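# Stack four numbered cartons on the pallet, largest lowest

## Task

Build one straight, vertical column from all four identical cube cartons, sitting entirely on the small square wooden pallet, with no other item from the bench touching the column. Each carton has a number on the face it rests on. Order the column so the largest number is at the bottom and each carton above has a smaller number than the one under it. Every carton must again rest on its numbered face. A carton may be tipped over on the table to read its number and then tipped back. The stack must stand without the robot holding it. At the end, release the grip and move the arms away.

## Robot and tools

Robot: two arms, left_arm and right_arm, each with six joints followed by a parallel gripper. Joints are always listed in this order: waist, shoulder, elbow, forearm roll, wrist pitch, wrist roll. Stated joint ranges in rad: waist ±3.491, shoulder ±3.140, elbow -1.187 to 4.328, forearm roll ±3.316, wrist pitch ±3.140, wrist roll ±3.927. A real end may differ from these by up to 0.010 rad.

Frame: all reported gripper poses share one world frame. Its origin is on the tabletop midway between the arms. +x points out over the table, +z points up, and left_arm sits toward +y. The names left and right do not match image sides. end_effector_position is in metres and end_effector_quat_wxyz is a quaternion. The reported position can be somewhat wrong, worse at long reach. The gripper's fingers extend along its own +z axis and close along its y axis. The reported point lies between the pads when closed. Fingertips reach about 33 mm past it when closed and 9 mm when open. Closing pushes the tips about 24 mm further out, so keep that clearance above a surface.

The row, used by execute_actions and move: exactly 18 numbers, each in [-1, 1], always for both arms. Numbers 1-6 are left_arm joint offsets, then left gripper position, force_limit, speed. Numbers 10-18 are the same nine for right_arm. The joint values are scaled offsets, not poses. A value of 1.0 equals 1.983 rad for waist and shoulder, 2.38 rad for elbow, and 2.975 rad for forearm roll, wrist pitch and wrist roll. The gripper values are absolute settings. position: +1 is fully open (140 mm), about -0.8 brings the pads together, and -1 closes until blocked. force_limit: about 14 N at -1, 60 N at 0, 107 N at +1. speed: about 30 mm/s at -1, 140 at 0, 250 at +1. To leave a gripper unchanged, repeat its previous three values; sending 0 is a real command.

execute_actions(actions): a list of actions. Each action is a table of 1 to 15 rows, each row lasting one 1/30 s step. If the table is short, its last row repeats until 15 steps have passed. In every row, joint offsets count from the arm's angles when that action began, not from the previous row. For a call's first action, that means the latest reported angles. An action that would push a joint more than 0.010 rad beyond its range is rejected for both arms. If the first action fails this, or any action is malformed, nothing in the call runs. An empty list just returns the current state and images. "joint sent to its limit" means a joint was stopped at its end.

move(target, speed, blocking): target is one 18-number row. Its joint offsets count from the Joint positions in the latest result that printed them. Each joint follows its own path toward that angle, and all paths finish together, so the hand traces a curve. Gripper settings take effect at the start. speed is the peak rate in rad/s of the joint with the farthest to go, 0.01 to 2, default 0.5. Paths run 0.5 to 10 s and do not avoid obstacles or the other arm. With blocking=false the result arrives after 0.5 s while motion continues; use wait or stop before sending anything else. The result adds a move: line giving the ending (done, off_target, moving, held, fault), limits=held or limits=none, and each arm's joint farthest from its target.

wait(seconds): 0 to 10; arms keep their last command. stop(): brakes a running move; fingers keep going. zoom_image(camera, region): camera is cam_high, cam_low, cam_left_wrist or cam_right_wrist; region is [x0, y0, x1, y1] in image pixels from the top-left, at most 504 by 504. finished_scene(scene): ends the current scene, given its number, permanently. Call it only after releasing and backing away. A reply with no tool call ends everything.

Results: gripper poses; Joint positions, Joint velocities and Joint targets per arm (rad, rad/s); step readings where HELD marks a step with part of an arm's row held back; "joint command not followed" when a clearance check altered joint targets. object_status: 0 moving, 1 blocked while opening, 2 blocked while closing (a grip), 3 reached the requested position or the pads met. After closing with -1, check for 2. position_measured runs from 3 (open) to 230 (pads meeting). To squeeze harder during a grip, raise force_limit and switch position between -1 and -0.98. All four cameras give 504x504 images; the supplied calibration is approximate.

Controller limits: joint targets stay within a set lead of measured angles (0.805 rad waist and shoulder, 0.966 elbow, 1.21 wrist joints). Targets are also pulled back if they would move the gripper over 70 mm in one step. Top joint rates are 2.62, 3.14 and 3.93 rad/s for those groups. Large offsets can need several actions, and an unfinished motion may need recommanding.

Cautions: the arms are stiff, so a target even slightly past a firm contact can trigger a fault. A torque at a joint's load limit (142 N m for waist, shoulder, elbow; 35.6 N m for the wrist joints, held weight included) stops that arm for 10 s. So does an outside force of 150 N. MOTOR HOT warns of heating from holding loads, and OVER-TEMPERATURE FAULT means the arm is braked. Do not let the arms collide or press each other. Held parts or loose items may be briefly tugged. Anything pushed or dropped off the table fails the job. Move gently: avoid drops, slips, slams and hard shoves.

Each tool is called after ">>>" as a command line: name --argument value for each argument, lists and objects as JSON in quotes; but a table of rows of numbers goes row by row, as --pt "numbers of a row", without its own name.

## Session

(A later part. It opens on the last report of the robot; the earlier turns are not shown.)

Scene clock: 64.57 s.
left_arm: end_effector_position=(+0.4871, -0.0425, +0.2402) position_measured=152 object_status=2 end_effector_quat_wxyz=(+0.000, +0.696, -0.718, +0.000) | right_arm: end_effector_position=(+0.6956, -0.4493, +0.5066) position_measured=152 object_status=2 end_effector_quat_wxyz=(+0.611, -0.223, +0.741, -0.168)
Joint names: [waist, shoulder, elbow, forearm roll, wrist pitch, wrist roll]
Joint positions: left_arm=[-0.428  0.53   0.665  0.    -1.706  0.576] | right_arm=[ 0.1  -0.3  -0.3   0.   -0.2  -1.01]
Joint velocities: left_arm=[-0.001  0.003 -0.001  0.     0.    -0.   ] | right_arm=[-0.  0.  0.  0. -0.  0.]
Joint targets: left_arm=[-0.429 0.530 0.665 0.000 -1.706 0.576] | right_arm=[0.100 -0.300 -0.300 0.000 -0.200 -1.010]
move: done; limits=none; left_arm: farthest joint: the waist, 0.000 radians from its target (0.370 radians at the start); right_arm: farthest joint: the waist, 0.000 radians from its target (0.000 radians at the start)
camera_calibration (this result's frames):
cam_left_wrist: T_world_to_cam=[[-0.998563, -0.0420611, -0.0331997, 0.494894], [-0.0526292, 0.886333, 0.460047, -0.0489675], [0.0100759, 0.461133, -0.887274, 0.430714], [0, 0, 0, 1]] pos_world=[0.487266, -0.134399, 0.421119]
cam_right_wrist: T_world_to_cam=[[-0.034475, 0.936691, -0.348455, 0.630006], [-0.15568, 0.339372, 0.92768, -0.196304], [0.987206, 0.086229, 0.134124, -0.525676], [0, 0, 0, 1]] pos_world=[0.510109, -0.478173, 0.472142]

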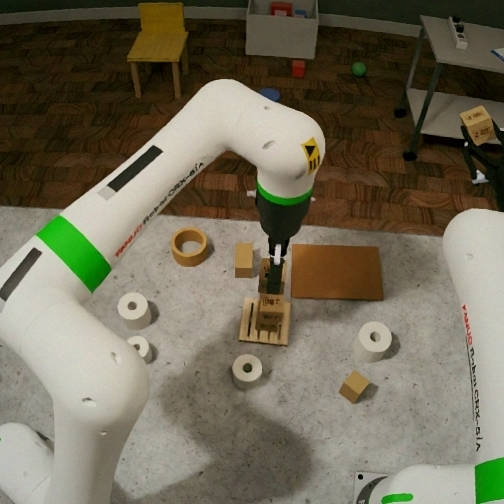

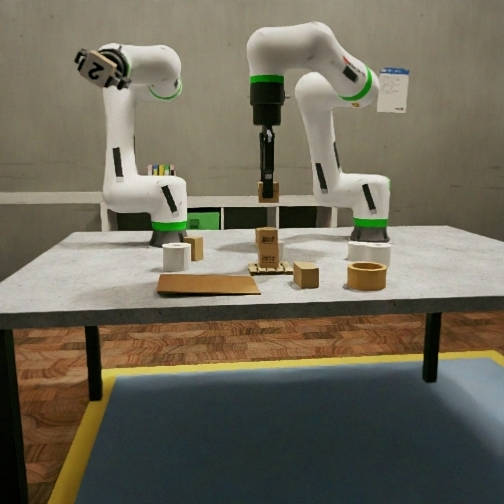

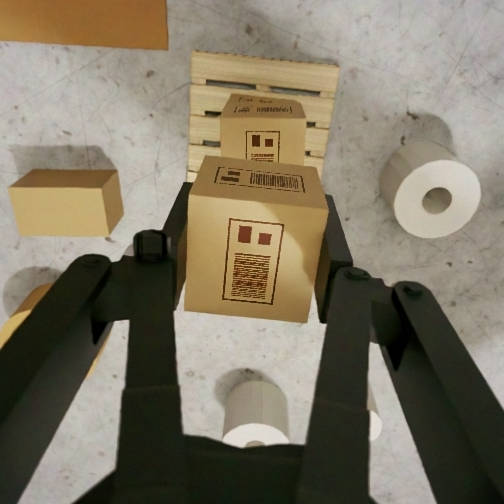

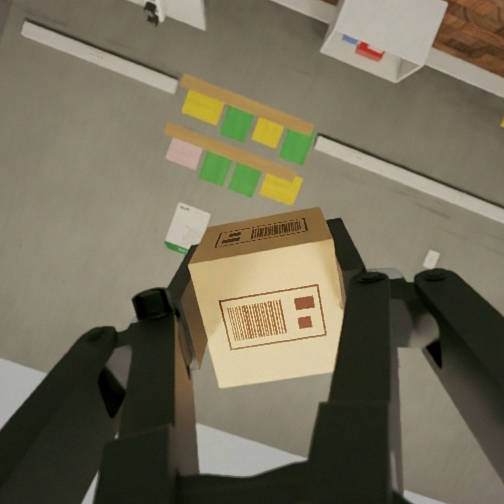

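>>> move --target '[-0.002,-0.0049,-0.0785,0,0.0595,0.0013,-1,0,0.5, 0,0,0,0,0,0,-1,0,0]' --speed 0.3

>>> move --target '[0,0,0,0,0,0,0.3,0,-0.5, 0,0,0,0,0,0,-1,0,0]'

>>> move --target '[0,0.0049,0.0785,0,-0.0595,0,0.3,0,-0.5, 0,0,0,0,0,0,-1,0,0]' --speed 0.6

Scene clock: 66.03 s.
left_arm: end_effector_position=(+0.4853, -0.0443, +0.1663) position_measured=152 object_status=2 end_effector_quat_wxyz=(+0.000, +0.696, -0.718, +0.000) | right_arm: end_effector_position=(+0.6956, -0.4493, +0.5066) position_measured=152 object_status=2 end_effector_quat_wxyz=(+0.611, -0.223, +0.741, -0.168)
Joint names: [waist, shoulder, elbow, forearm roll, wrist pitch, wrist roll]
Joint positions: left_arm=[-0.432  0.52   0.478  0.    -1.529  0.58 ] | right_arm=[ 0.1  -0.3  -0.3   0.   -0.2  -1.01]
Joint velocities: left_arm=[-0.001  0.    -0.001  0.001  0.001  0.001] | right_arm=[ 0.    -0.    -0.     0.001  0.     0.   ]
Joint targets: left_arm=[-0.432 0.520 0.478 0.000 -1.529 0.580] | right_arm=[0.100 -0.300 -0.300 0.000 -0.200 -1.010]
move: done; limits=none; left_arm: farthest joint: the waist, 0.000 radians from its target (0.003 radians at the start); right_arm: farthest joint: the waist, 0.000 radians from its target (0.000 radians at the start)
camera_calibration (this result's frames):
cam_left_wrist: T_world_to_cam=[[-0.998566, -0.0420235, -0.0331517, 0.490566], [-0.052574, 0.886321, 0.460077, -0.0134863], [0.010049, 0.461161, -0.88726, 0.365995], [0, 0, 0, 1]] pos_world=[0.485476, -0.136214, 0.3472]
cam_right_wrist: T_world_to_cam=[[-0.0344749, 0.936691, -0.348455, 0.630006], [-0.15568, 0.339372, 0.92768, -0.196304], [0.987206, 0.086229, 0.134124, -0.525676], [0, 0, 0, 1]] pos_world=[0.510109, -0.478173, 0.472142]

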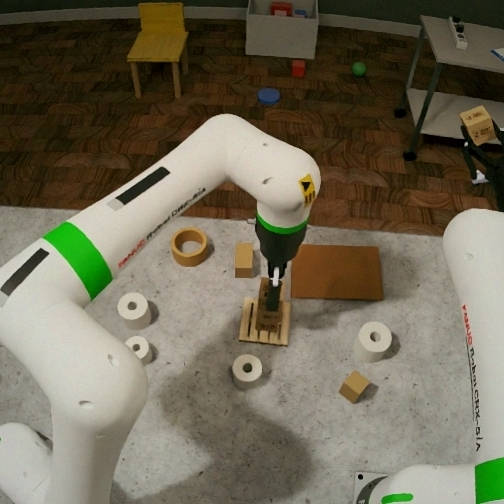

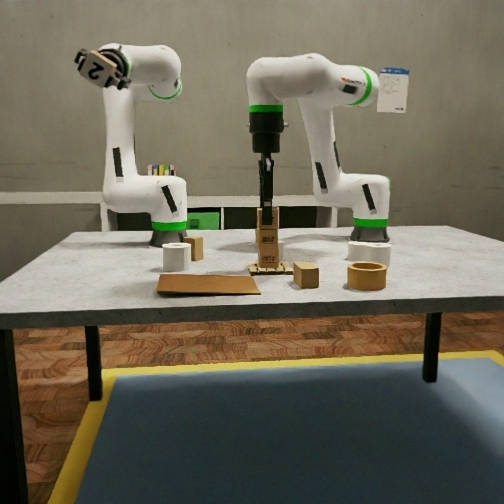

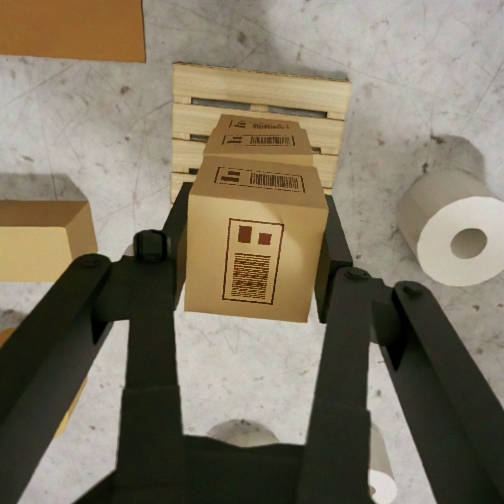

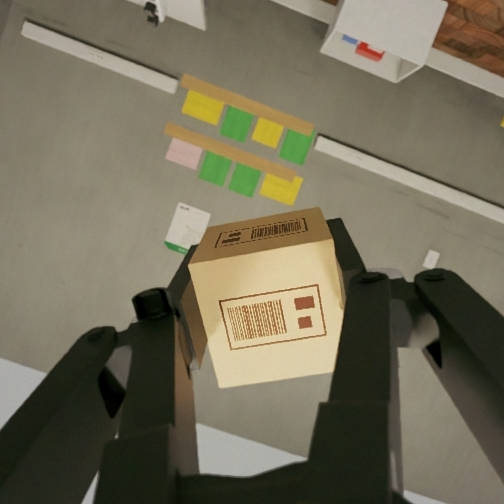

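Scene clock: 66.73 s.
left_arm: end_effector_position=(+0.4853, -0.0443, +0.1663) position_measured=91 object_status=3 end_effector_quat_wxyz=(+0.000, +0.696, -0.718, +0.000) | right_arm: end_effector_position=(+0.6956, -0.4493, +0.5066) position_measured=152 object_status=2 end_effector_quat_wxyz=(+0.611, -0.223, +0.741, -0.168)
Joint names: [waist, shoulder, elbow, forearm roll, wrist pitch, wrist roll]
Joint positions: left_arm=[-0.432  0.52   0.478  0.    -1.529  0.58 ] | right_arm=[ 0.1  -0.3  -0.3   0.   -0.2  -1.01]
Joint velocities: left_arm=[-0.    -0.002  0.    -0.     0.    -0.001] | right_arm=[ 0.  0.  0. -0. -0.  0.]
Joint targets: left_arm=[-0.432 0.520 0.478 0.000 -1.529 0.580] | right_arm=[0.100 -0.300 -0.300 0.000 -0.200 -1.010]
move: done; limits=none; left_arm: farthest joint: the waist, 0.000 radians from its target (0.000 radians at the start); right_arm: farthest joint: the waist, 0.000 radians from its target (0.000 radians at the start)
camera_calibration (this result's frames):
cam_left_wrist: T_world_to_cam=[[-0.998566, -0.0420229, -0.0331573, 0.490563], [-0.052576, 0.886323, 0.460073, -0.0134814], [0.0100544, 0.461157, -0.887262, 0.365984], [0, 0, 0, 1]] pos_world=[0.485471, -0.136212, 0.347192]
cam_right_wrist: T_world_to_cam=[[-0.034475, 0.936691, -0.348455, 0.630006], [-0.155679, 0.339373, 0.92768, -0.196304], [0.987206, 0.086229, 0.134124, -0.525676], [0, 0, 0, 1]] pos_world=[0.510109, -0.478173, 0.472142]

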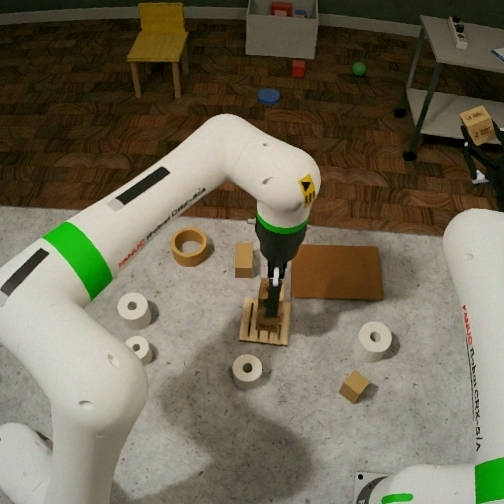

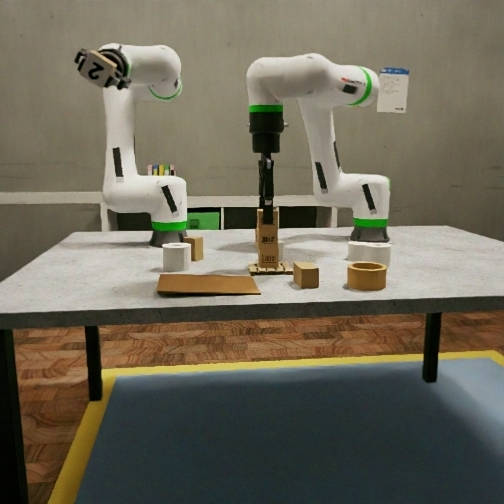

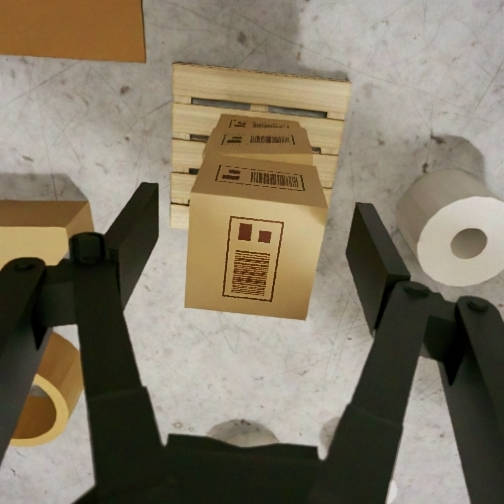

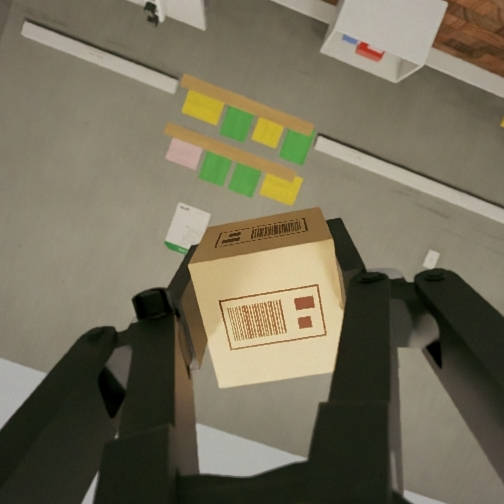

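Scene clock: 67.63 s.
left_arm: end_effector_position=(+0.4853, -0.0443, +0.2402) position_measured=91 object_status=3 end_effector_quat_wxyz=(+0.000, +0.696, -0.718, +0.000) | right_arm: end_effector_position=(+0.6956, -0.4493, +0.5066) position_measured=152 object_status=2 end_effector_quat_wxyz=(+0.611, -0.223, +0.741, -0.168)
Joint names: [waist, shoulder, elbow, forearm roll, wrist pitch, wrist roll]
Joint positions: left_arm=[-0.432  0.53   0.665  0.    -1.706  0.58 ] | right_arm=[ 0.1  -0.3  -0.3   0.   -0.2  -1.01]
Joint velocities: left_arm=[ 0.002 -0.     0.002  0.    -0.001 -0.001] | right_arm=[-0.001 -0.     0.    -0.     0.    -0.   ]
Joint targets: left_arm=[-0.432 0.530 0.665 0.000 -1.706 0.580] | right_arm=[0.100 -0.300 -0.300 0.000 -0.200 -1.010]
move: done; limits=none; left_arm: farthest joint: the waist, 0.000 radians from its target (0.000 radians at the start); right_arm: farthest joint: the waist, 0.000 radians from its target (0.000 radians at the start)
camera_calibration (this result's frames):
cam_left_wrist: T_world_to_cam=[[-0.998568, -0.0419617, -0.0331887, 0.492965], [-0.052536, 0.886335, 0.460055, -0.0475448], [0.0101117, 0.461139, -0.88727, 0.431519], [0, 0, 0, 1]] pos_world=[0.485397, -0.136164, 0.421108]
cam_right_wrist: T_world_to_cam=[[-0.0344749, 0.936692, -0.348454, 0.630006], [-0.15568, 0.339372, 0.92768, -0.196304], [0.987206, 0.0862289, 0.134124, -0.525676], [0, 0, 0, 1]] pos_world=[0.510109, -0.478173, 0.472142]

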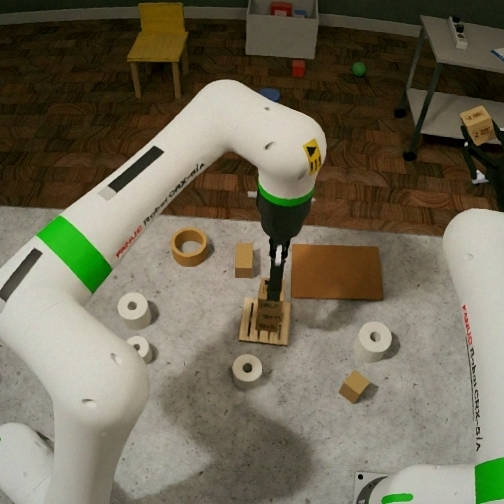

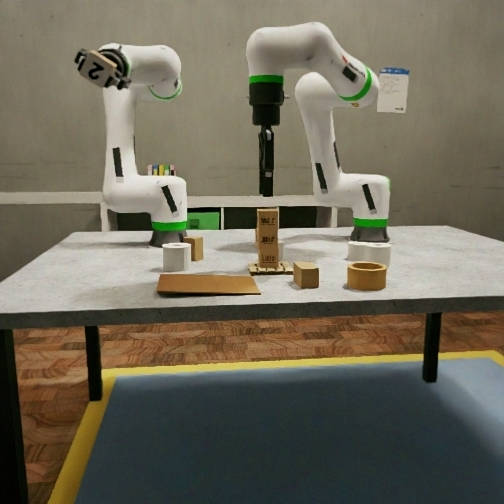

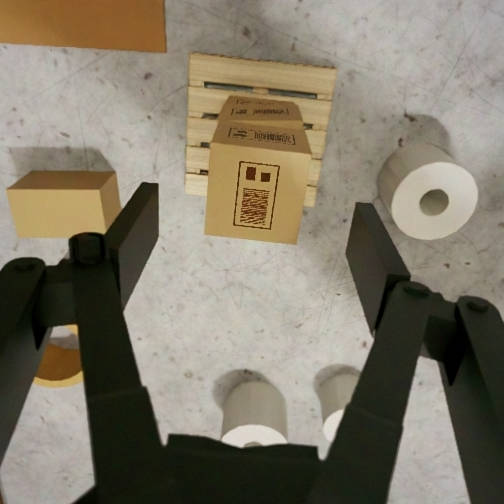

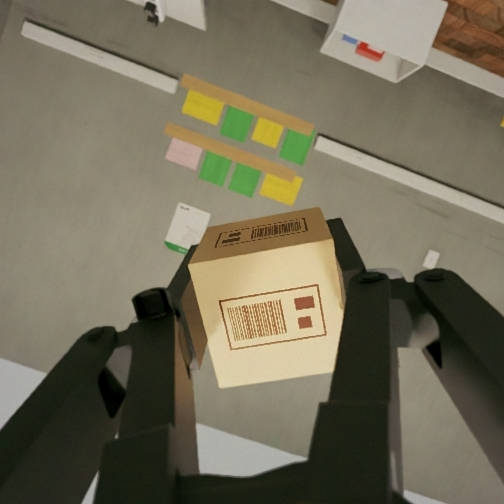

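>>> move --target '[0.4,-0.15,-0.1,0,0.02,0,0.3,0,-0.5, 0,0,0,0,0,0,-1,0,0]' --speed 1.2

>>> move --target '[0,0,0,0,0,0,0.3,0,-0.5, 0.4022,0.2698,0.2764,0,-0.5022,0.0514,-1,0,0]' --speed 1.2

Scene clock: 70.27 s.
left_arm: end_effector_position=(+0.6143, +0.3989, +0.3131) position_measured=91 object_status=3 end_effector_quat_wxyz=(-0.033, +0.918, -0.393, +0.050) | right_arm: end_effector_position=(+0.6956, -0.4493, +0.5066) position_measured=152 object_status=2 end_effector_quat_wxyz=(+0.611, -0.223, +0.741, -0.168)
Joint names: [waist, shoulder, elbow, forearm roll, wrist pitch, wrist roll]
Joint positions: left_arm=[ 0.361  0.233  0.427  0.    -1.646  0.58 ] | right_arm=[ 0.1  -0.3  -0.3   0.   -0.2  -1.01]
Joint velocities: left_arm=[ 0.    -0.002 -0.001 -0.    -0.    -0.001] | right_arm=[-0.     0.    -0.     0.001 -0.    -0.   ]
Joint targets: left_arm=[0.361 0.233 0.427 0.000 -1.646 0.580] | right_arm=[0.100 -0.300 -0.300 0.000 -0.200 -1.010]
move: done; limits=none; left_arm: farthest joint: the waist, 0.001 radians from its target (0.794 radians at the start); right_arm: farthest joint: the waist, 0.000 radians from its target (0.000 radians at the start)
camera_calibration (this result's frames):
cam_left_wrist: T_world_to_cam=[[-0.66123, -0.73933, -0.127148, 0.743214], [-0.718362, 0.575181, 0.391309, 0.0875477], [-0.216173, 0.350083, -0.911433, 0.481468], [0, 0, 0, 1]] pos_world=[0.658407, 0.33057, 0.499066]
cam_right_wrist: T_world_to_cam=[[-0.0344748, 0.936691, -0.348455, 0.630006], [-0.15568, 0.339373, 0.92768, -0.196304], [0.987206, 0.0862289, 0.134124, -0.525676], [0, 0, 0, 1]] pos_world=[0.510109, -0.478173, 0.472142]

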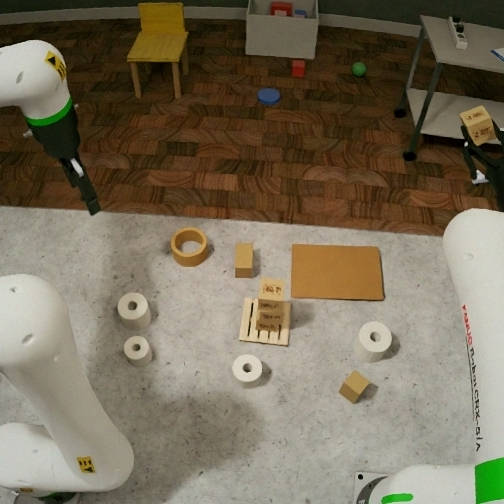

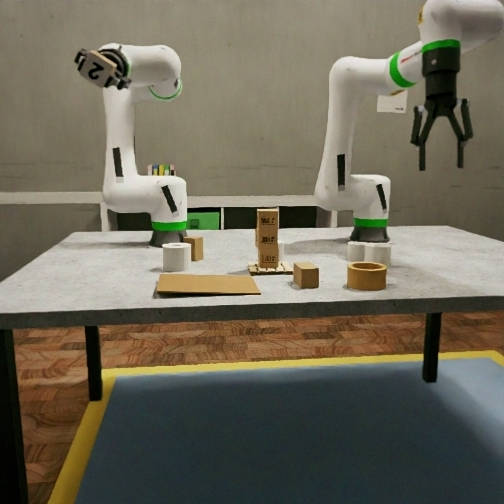

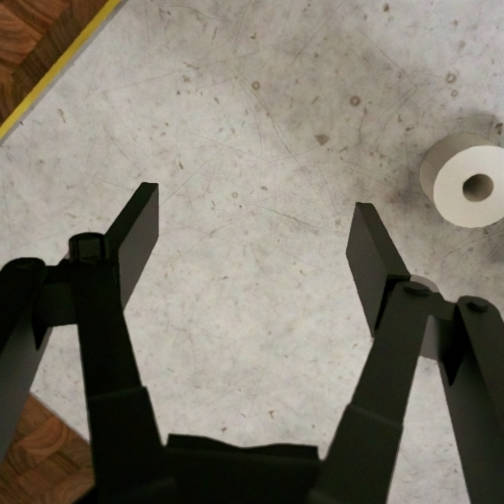

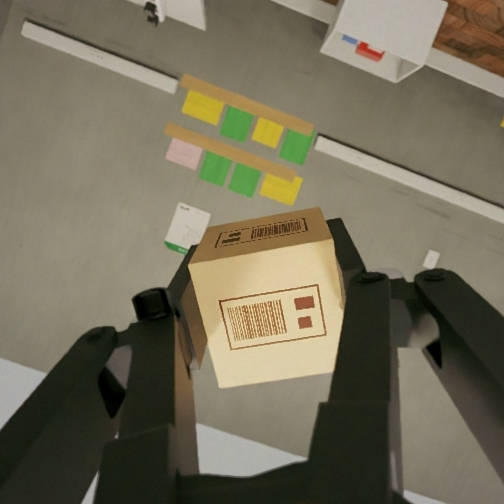

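Scene clock: 72.33 s.
left_arm: end_effector_position=(+0.6143, +0.3989, +0.3131) position_measured=91 object_status=3 end_effector_quat_wxyz=(-0.033, +0.918, -0.393, +0.050) | right_arm: end_effector_position=(+0.4855, -0.0412, +0.2803) position_measured=152 object_status=2 end_effector_quat_wxyz=(-0.000, +0.694, -0.720, +0.000)
Joint names: [waist, shoulder, elbow, forearm roll, wrist pitch, wrist roll]
Joint positions: left_arm=[ 0.361  0.233  0.427  0.    -1.646  0.58 ] | right_arm=[ 0.898  0.235  0.358  0.    -1.694 -0.857]
Joint velocities: left_arm=[0.    0.    0.    0.002 0.    0.001] | right_arm=[-0.     0.     0.001  0.001 -0.001 -0.001]
Joint targets: left_arm=[0.361 0.233 0.427 0.000 -1.646 0.580] | right_arm=[0.898 0.235 0.358 0.000 -1.694 -0.857]
move: done; limits=none; left_arm: farthest joint: the waist, 0.000 radians from its target (0.000 radians at the start); right_arm: farthest joint: the waist, 0.000 radians from its target (0.798 radians at the start)
camera_calibration (this result's frames):
cam_left_wrist: T_world_to_cam=[[-0.661229, -0.73933, -0.127154, 0.743214], [-0.718365, 0.57518, 0.391304, 0.0875481], [-0.216166, 0.350085, -0.911435, 0.481467], [0, 0, 0, 1]] pos_world=[0.658403, 0.33057, 0.49907]
cam_right_wrist: T_world_to_cam=[[-0.968532, 0.242096, -0.057748, 0.505058], [0.210595, 0.920811, 0.328264, -0.143351], [0.132647, 0.305773, -0.942819, 0.402747], [0, 0, 0, 1]] pos_world=[0.465931, -0.113423, 0.45594]

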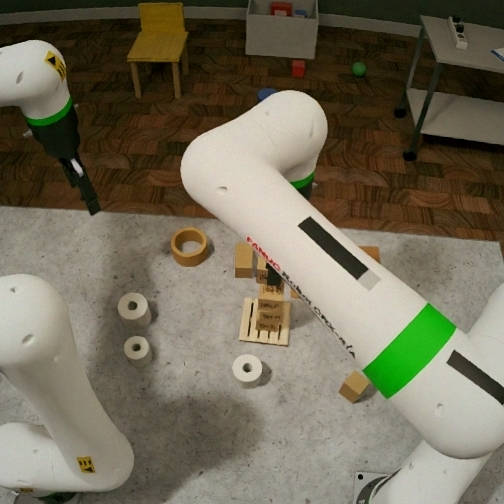

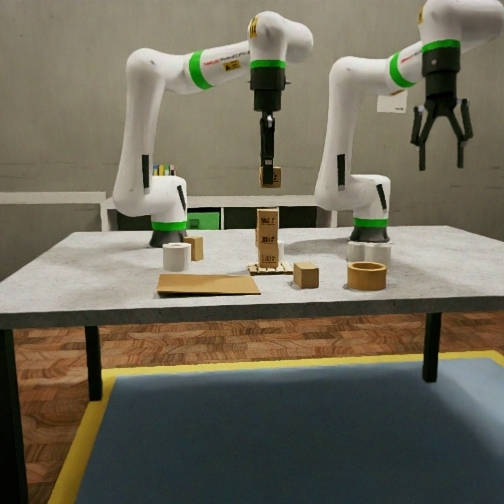

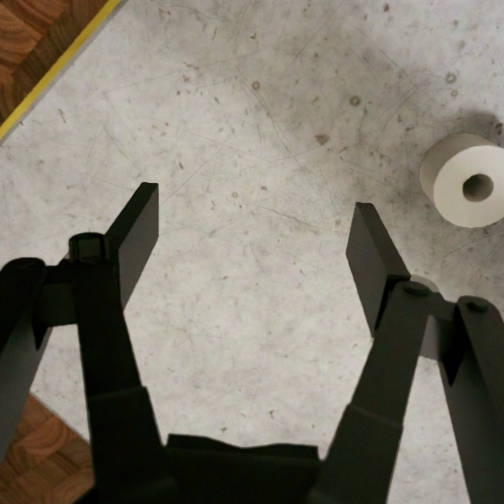

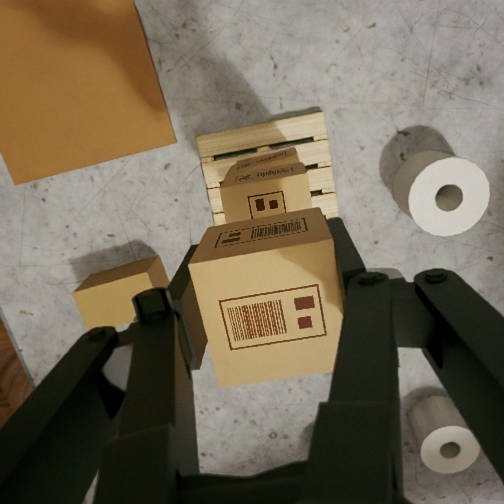

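>>> move --target '[0,0,0,0,0,0,0.3,0,-0.5, -0.004,-0.0033,-0.0567,0,0.0431,0.0027,-1,0,0]' --speed 0.3

>>> zoom_image --camera "cam_low" --region '[208,160,328,280]'

Scene clock: 73.70 s.
left_arm: end_effector_position=(+0.6143, +0.3989, +0.3131) position_measured=91 object_status=3 end_effector_quat_wxyz=(-0.033, +0.918, -0.393, +0.050) | right_arm: end_effector_position=(+0.4882, -0.0444, +0.2259) position_measured=152 object_status=2 end_effector_quat_wxyz=(-0.000, +0.694, -0.720, +0.000)
Joint names: [waist, shoulder, elbow, forearm roll, wrist pitch, wrist roll]
Joint positions: left_arm=[ 0.361  0.233  0.427  0.    -1.646  0.58 ] | right_arm=[ 0.89   0.228  0.223  0.    -1.565 -0.849]
Joint velocities: left_arm=[-0.001 -0.001 -0.001 -0.    -0.     0.001] | right_arm=[-0.001 -0.    -0.001  0.     0.001  0.   ]
Joint targets: left_arm=[0.361 0.233 0.427 0.000 -1.646 0.580] | right_arm=[0.890 0.228 0.223 0.000 -1.565 -0.849]
move: done; limits=none; left_arm: farthest joint: the waist, 0.000 radians from its target (0.000 radians at the start); right_arm: farthest joint: the waist, 0.000 radians from its target (0.008 radians at the start)
camera_calibration (this result's frames):
cam_left_wrist: T_world_to_cam=[[-0.661229, -0.73933, -0.127154, 0.743213], [-0.718365, 0.57518, 0.391304, 0.0875479], [-0.216167, 0.350085, -0.911434, 0.481467], [0, 0, 0, 1]] pos_world=[0.658403, 0.33057, 0.49907]
cam_right_wrist: T_world_to_cam=[[-0.968574, 0.241946, -0.0576793, 0.505324], [0.210492, 0.920881, 0.328133, -0.123091], [0.132506, 0.30568, -0.942869, 0.352118], [0, 0, 0, 1]] pos_world=[0.468696, -0.116544, 0.401539]

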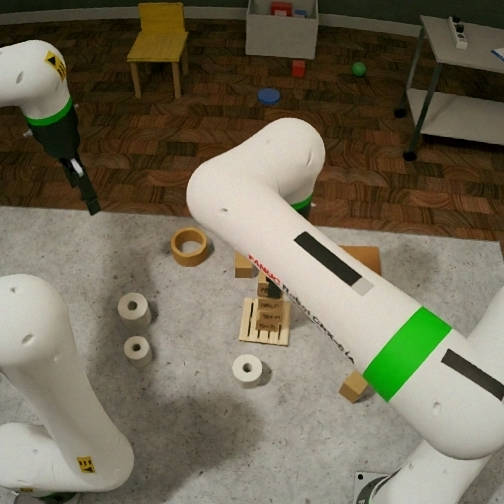

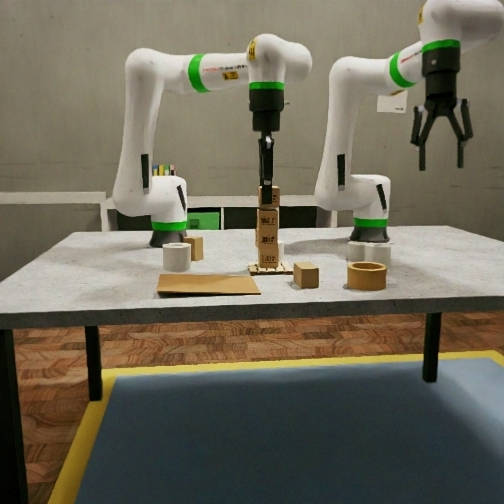

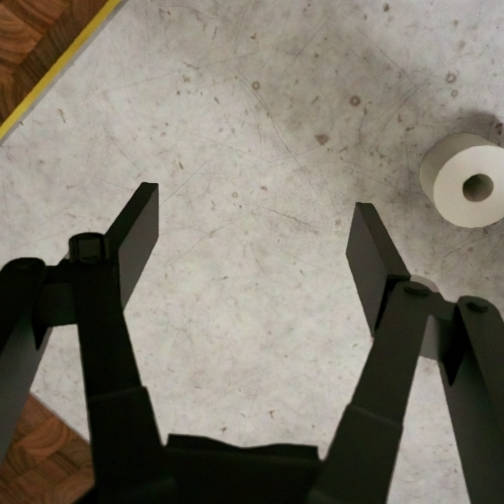

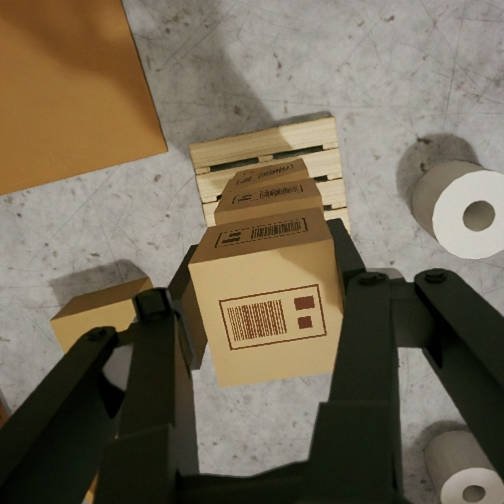

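Region (208, 160, 328, 280) of cam_low's 504x504 image, scaled by 4.200, with more detail than that image has.

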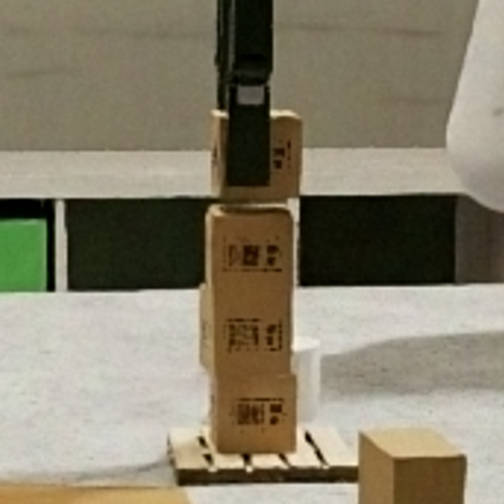

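>>> move --target '[0,0,0,0,0,0,0.3,0,-0.5, 0,-0.0063,-0.0111,0,0.0047,0,-1,0,0]' --speed 0.1

>>> move --target '[0,0,0,0,0,0,0.3,0,-0.5, 0,0,0,0,0,0,0.3,0,-0.5]'

>>> move --target '[0,0,0,0,0,0,0.3,0,-0.5, 0,0,0.08,0,-0.064,0,0.3,0,-0.5]' --speed 0.5

>>> move --target '[0,0,0,0,0,0,0.3,0,-0.5, -0.35,-0.05,0,0,0,0,0.3,0,-0.5]' --speed 1

>>> zoom_image --camera "cam_low" --region '[208,160,328,280]'

Scene clock: 75.27 s.
left_arm: end_effector_position=(+0.6143, +0.3989, +0.3131) position_measured=91 object_status=3 end_effector_quat_wxyz=(-0.033, +0.918, -0.393, +0.050) | right_arm: end_effector_position=(+0.4848, -0.0480, +0.2210) position_measured=152 object_status=2 end_effector_quat_wxyz=(-0.000, +0.694, -0.720, +0.000)
Joint names: [waist, shoulder, elbow, forearm roll, wrist pitch, wrist roll]
Joint positions: left_arm=[ 0.361  0.233  0.427  0.    -1.646  0.58 ] | right_arm=[ 0.89   0.216  0.197  0.    -1.552 -0.849]
Joint velocities: left_arm=[ 0.     0.    -0.002 -0.001  0.     0.   ] | right_arm=[ 0.    -0.001 -0.001  0.001  0.001  0.   ]
Joint targets: left_arm=[0.361 0.233 0.427 0.000 -1.646 0.580] | right_arm=[0.890 0.216 0.197 0.000 -1.551 -0.849]
move: done; limits=none; left_arm: farthest joint: the waist, 0.000 radians from its target (0.000 radians at the start); right_arm: farthest joint: the elbow, 0.001 radians from its target (0.027 radians at the start)
camera_calibration (this result's frames):
cam_left_wrist: T_world_to_cam=[[-0.661229, -0.73933, -0.127154, 0.743214], [-0.718366, 0.57518, 0.391304, 0.0875484], [-0.216166, 0.350085, -0.911435, 0.481467], [0, 0, 0, 1]] pos_world=[0.658403, 0.33057, 0.49907]
cam_right_wrist: T_world_to_cam=[[-0.968572, 0.241945, -0.0577108, 0.502595], [0.210474, 0.920867, 0.328185, -0.117414], [0.132547, 0.305724, -0.942849, 0.349107], [0, 0, 0, 1]] pos_world=[0.465239, -0.120208, 0.396694]

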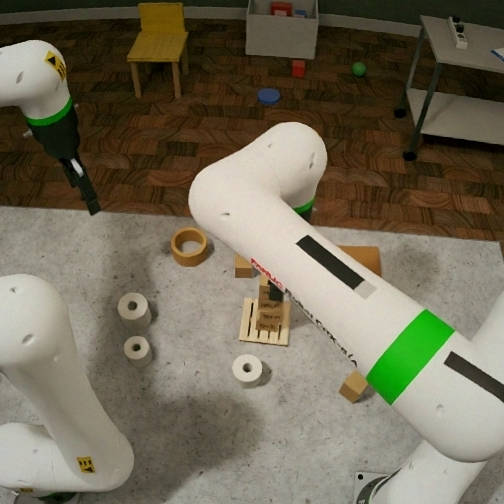

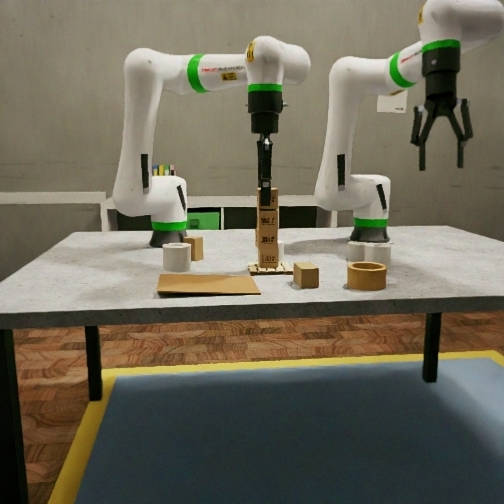

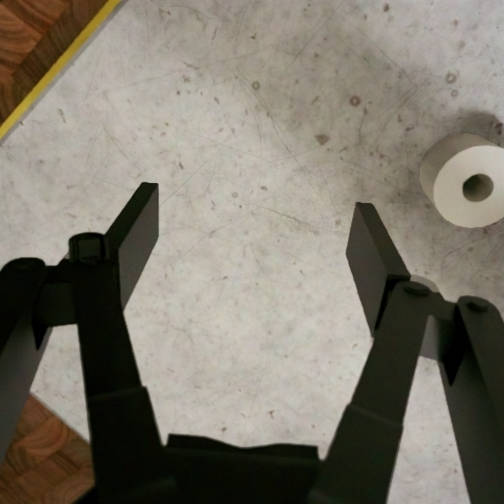

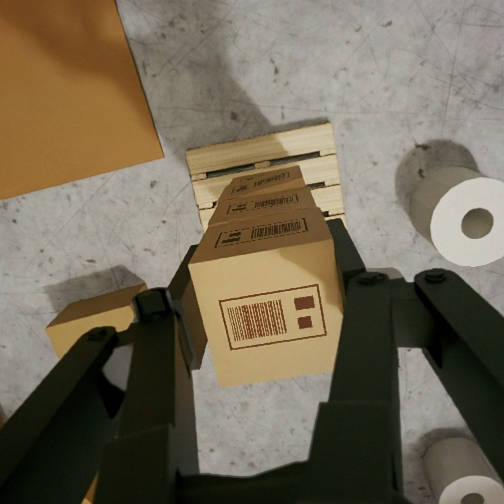

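Scene clock: 75.97 s.
left_arm: end_effector_position=(+0.6143, +0.3989, +0.3131) position_measured=91 object_status=3 end_effector_quat_wxyz=(-0.033, +0.918, -0.393, +0.050) | right_arm: end_effector_position=(+0.4848, -0.0480, +0.2210) position_measured=91 object_status=3 end_effector_quat_wxyz=(-0.000, +0.694, -0.720, +0.000)
Joint names: [waist, shoulder, elbow, forearm roll, wrist pitch, wrist roll]
Joint positions: left_arm=[ 0.361  0.233  0.427  0.    -1.646  0.58 ] | right_arm=[ 0.89   0.216  0.197  0.    -1.552 -0.849]
Joint velocities: left_arm=[-0.001 -0.    -0.     0.     0.     0.001] | right_arm=[-0.  0.  0.  0.  0.  0.]
Joint targets: left_arm=[0.361 0.233 0.427 0.000 -1.646 0.580] | right_arm=[0.890 0.216 0.197 0.000 -1.552 -0.849]
move: done; limits=none; left_arm: farthest joint: the waist, 0.000 radians from its target (0.000 radians at the start); right_arm: farthest joint: the waist, 0.000 radians from its target (0.000 radians at the start)
camera_calibration (this result's frames):
cam_left_wrist: T_world_to_cam=[[-0.661229, -0.73933, -0.127154, 0.743214], [-0.718365, 0.57518, 0.391304, 0.0875481], [-0.216166, 0.350085, -0.911434, 0.481467], [0, 0, 0, 1]] pos_world=[0.658403, 0.33057, 0.49907]
cam_right_wrist: T_world_to_cam=[[-0.968572, 0.241945, -0.0577138, 0.502592], [0.210472, 0.920865, 0.32819, -0.117408], [0.132551, 0.305729, -0.942847, 0.349104], [0, 0, 0, 1]] pos_world=[0.465234, -0.120214, 0.39669]

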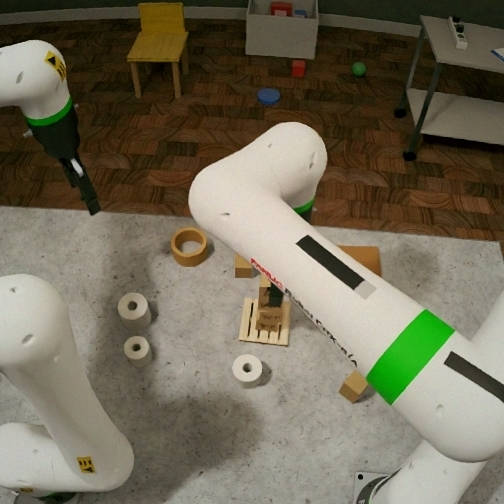

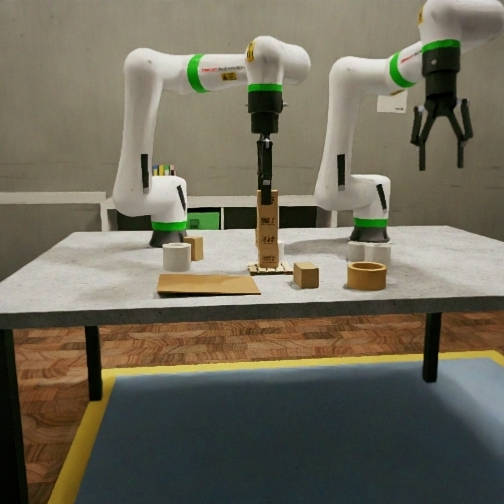

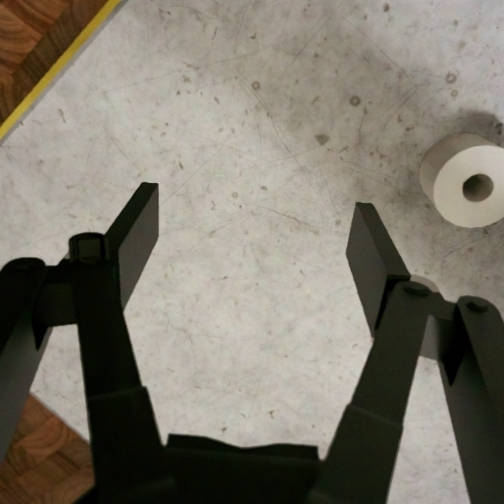

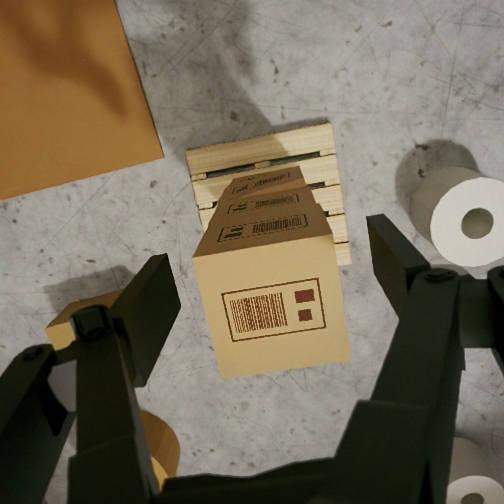

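Scene clock: 76.87 s.
left_arm: end_effector_position=(+0.6143, +0.3989, +0.3131) position_measured=91 object_status=3 end_effector_quat_wxyz=(-0.033, +0.918, -0.393, +0.050) | right_arm: end_effector_position=(+0.4805, -0.0526, +0.3025) position_measured=91 object_status=3 end_effector_quat_wxyz=(-0.000, +0.694, -0.720, +0.000)
Joint names: [waist, shoulder, elbow, forearm roll, wrist pitch, wrist roll]
Joint positions: left_arm=[ 0.361  0.233  0.427  0.    -1.646  0.58 ] | right_arm=[ 0.89   0.216  0.387  0.    -1.742 -0.849]
Joint velocities: left_arm=[-0.001  0.    -0.001 -0.001  0.    -0.002] | right_arm=[ 0.001 -0.001  0.001  0.    -0.001 -0.   ]
Joint targets: left_arm=[0.361 0.233 0.427 0.000 -1.646 0.580] | right_arm=[0.890 0.216 0.387 0.000 -1.742 -0.849]
move: done; limits=none; left_arm: farthest joint: the waist, 0.000 radians from its target (0.000 radians at the start); right_arm: farthest joint: the wrist pitch, 0.001 radians from its target (0.191 radians at the start)
camera_calibration (this result's frames):
cam_left_wrist: T_world_to_cam=[[-0.661229, -0.73933, -0.127154, 0.743214], [-0.718365, 0.57518, 0.391304, 0.0875481], [-0.216166, 0.350085, -0.911435, 0.481467], [0, 0, 0, 1]] pos_world=[0.658403, 0.33057, 0.49907]
cam_right_wrist: T_world_to_cam=[[-0.968556, 0.242013, -0.0577008, 0.504218], [0.210542, 0.920853, 0.328179, -0.139077], [0.132557, 0.305711, -0.942852, 0.427875], [0, 0, 0, 1]] pos_world=[0.460927, -0.124764, 0.478158]

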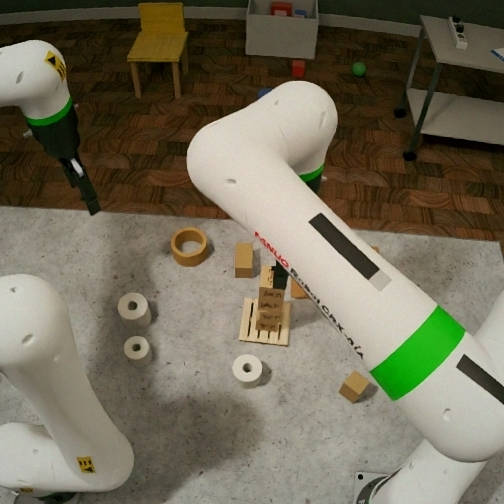

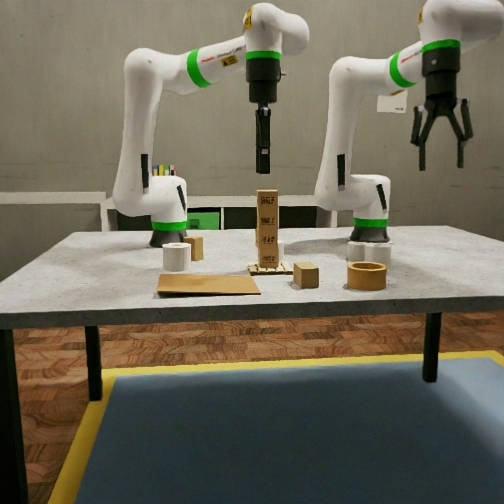

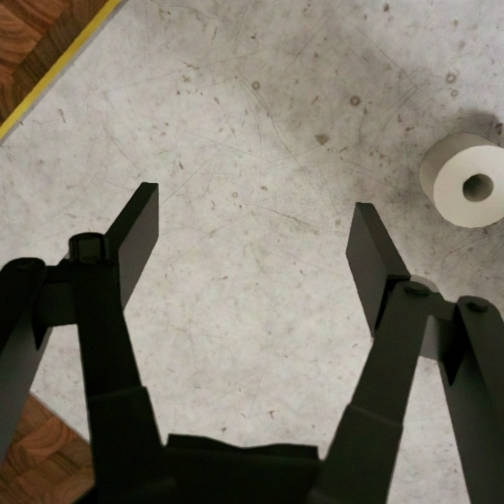

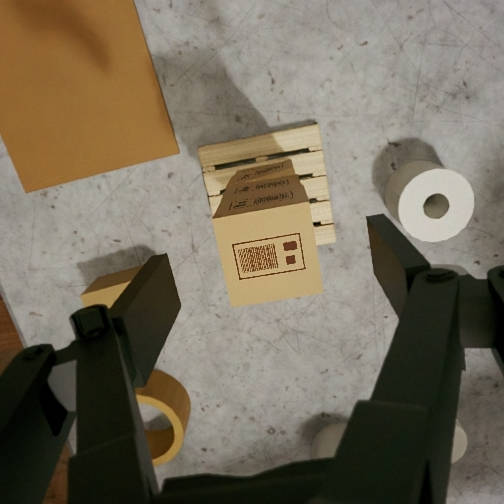

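Scene clock: 78.37 s.
left_arm: end_effector_position=(+0.6143, +0.3989, +0.3131) position_measured=91 object_status=3 end_effector_quat_wxyz=(-0.033, +0.918, -0.393, +0.050) | right_arm: end_effector_position=(+0.5440, -0.4049, +0.3526) position_measured=91 object_status=3 end_effector_quat_wxyz=(+0.048, -0.408, +0.912, -0.015)
Joint names: [waist, shoulder, elbow, forearm roll, wrist pitch, wrist roll]
Joint positions: left_arm=[ 0.361  0.233  0.427  0.    -1.646  0.58 ] | right_arm=[ 0.196  0.117  0.387  0.    -1.742 -0.849]
Joint velocities: left_arm=[ 0.     0.    -0.     0.001  0.    -0.   ] | right_arm=[-0.002  0.    -0.     0.     0.    -0.   ]
Joint targets: left_arm=[0.361 0.233 0.427 0.000 -1.646 0.580] | right_arm=[0.195 0.116 0.387 0.000 -1.742 -0.849]
move: done; limits=none; left_arm: farthest joint: the waist, 0.000 radians from its target (0.000 radians at the start); right_arm: farthest joint: the waist, 0.000 radians from its target (0.694 radians at the start)
camera_calibration (this result's frames):
cam_left_wrist: T_world_to_cam=[[-0.661229, -0.73933, -0.127154, 0.743214], [-0.718365, 0.57518, 0.391304, 0.0875483], [-0.216166, 0.350085, -0.911435, 0.481467], [0, 0, 0, 1]] pos_world=[0.658403, 0.33057, 0.49907]
cam_right_wrist: T_world_to_cam=[[-0.581645, 0.806526, -0.105851, 0.688948], [0.714631, 0.568807, 0.407137, -0.289058], [0.388575, 0.161165, -0.907213, 0.364018], [0, 0, 0, 1]] pos_world=[0.465845, -0.449903, 0.520853]

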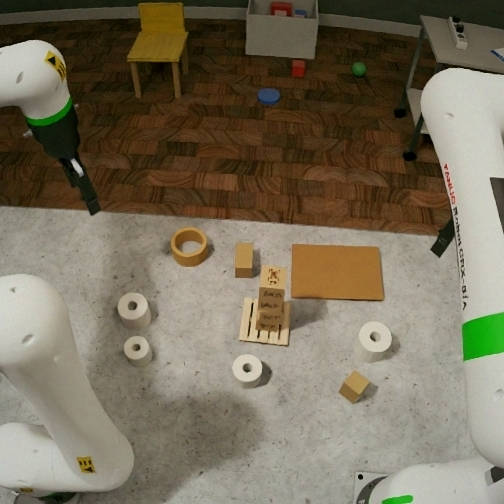

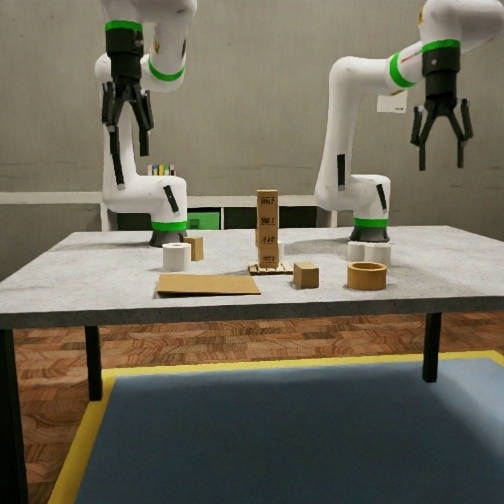

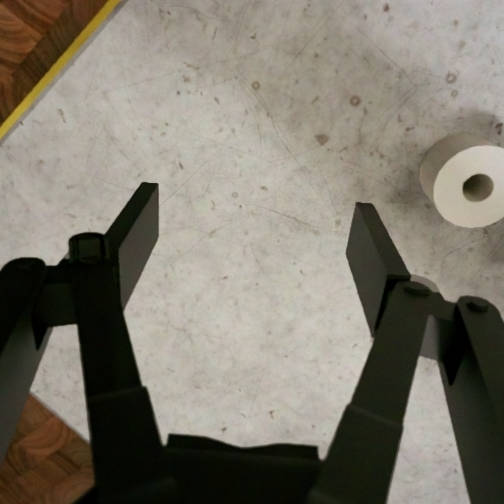

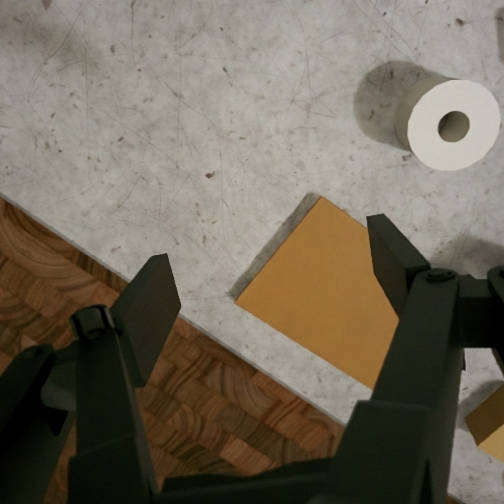

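Region (208, 160, 328, 280) of cam_low's 504x504 image, scaled by 4.200, with more detail than that image has.

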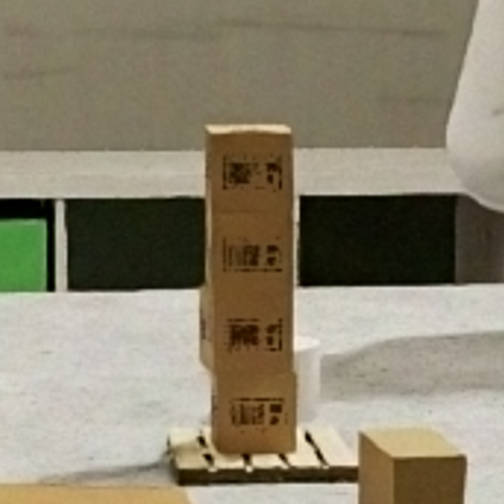

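>>> finished_scene --scene 2

The scene is finished: the task was done.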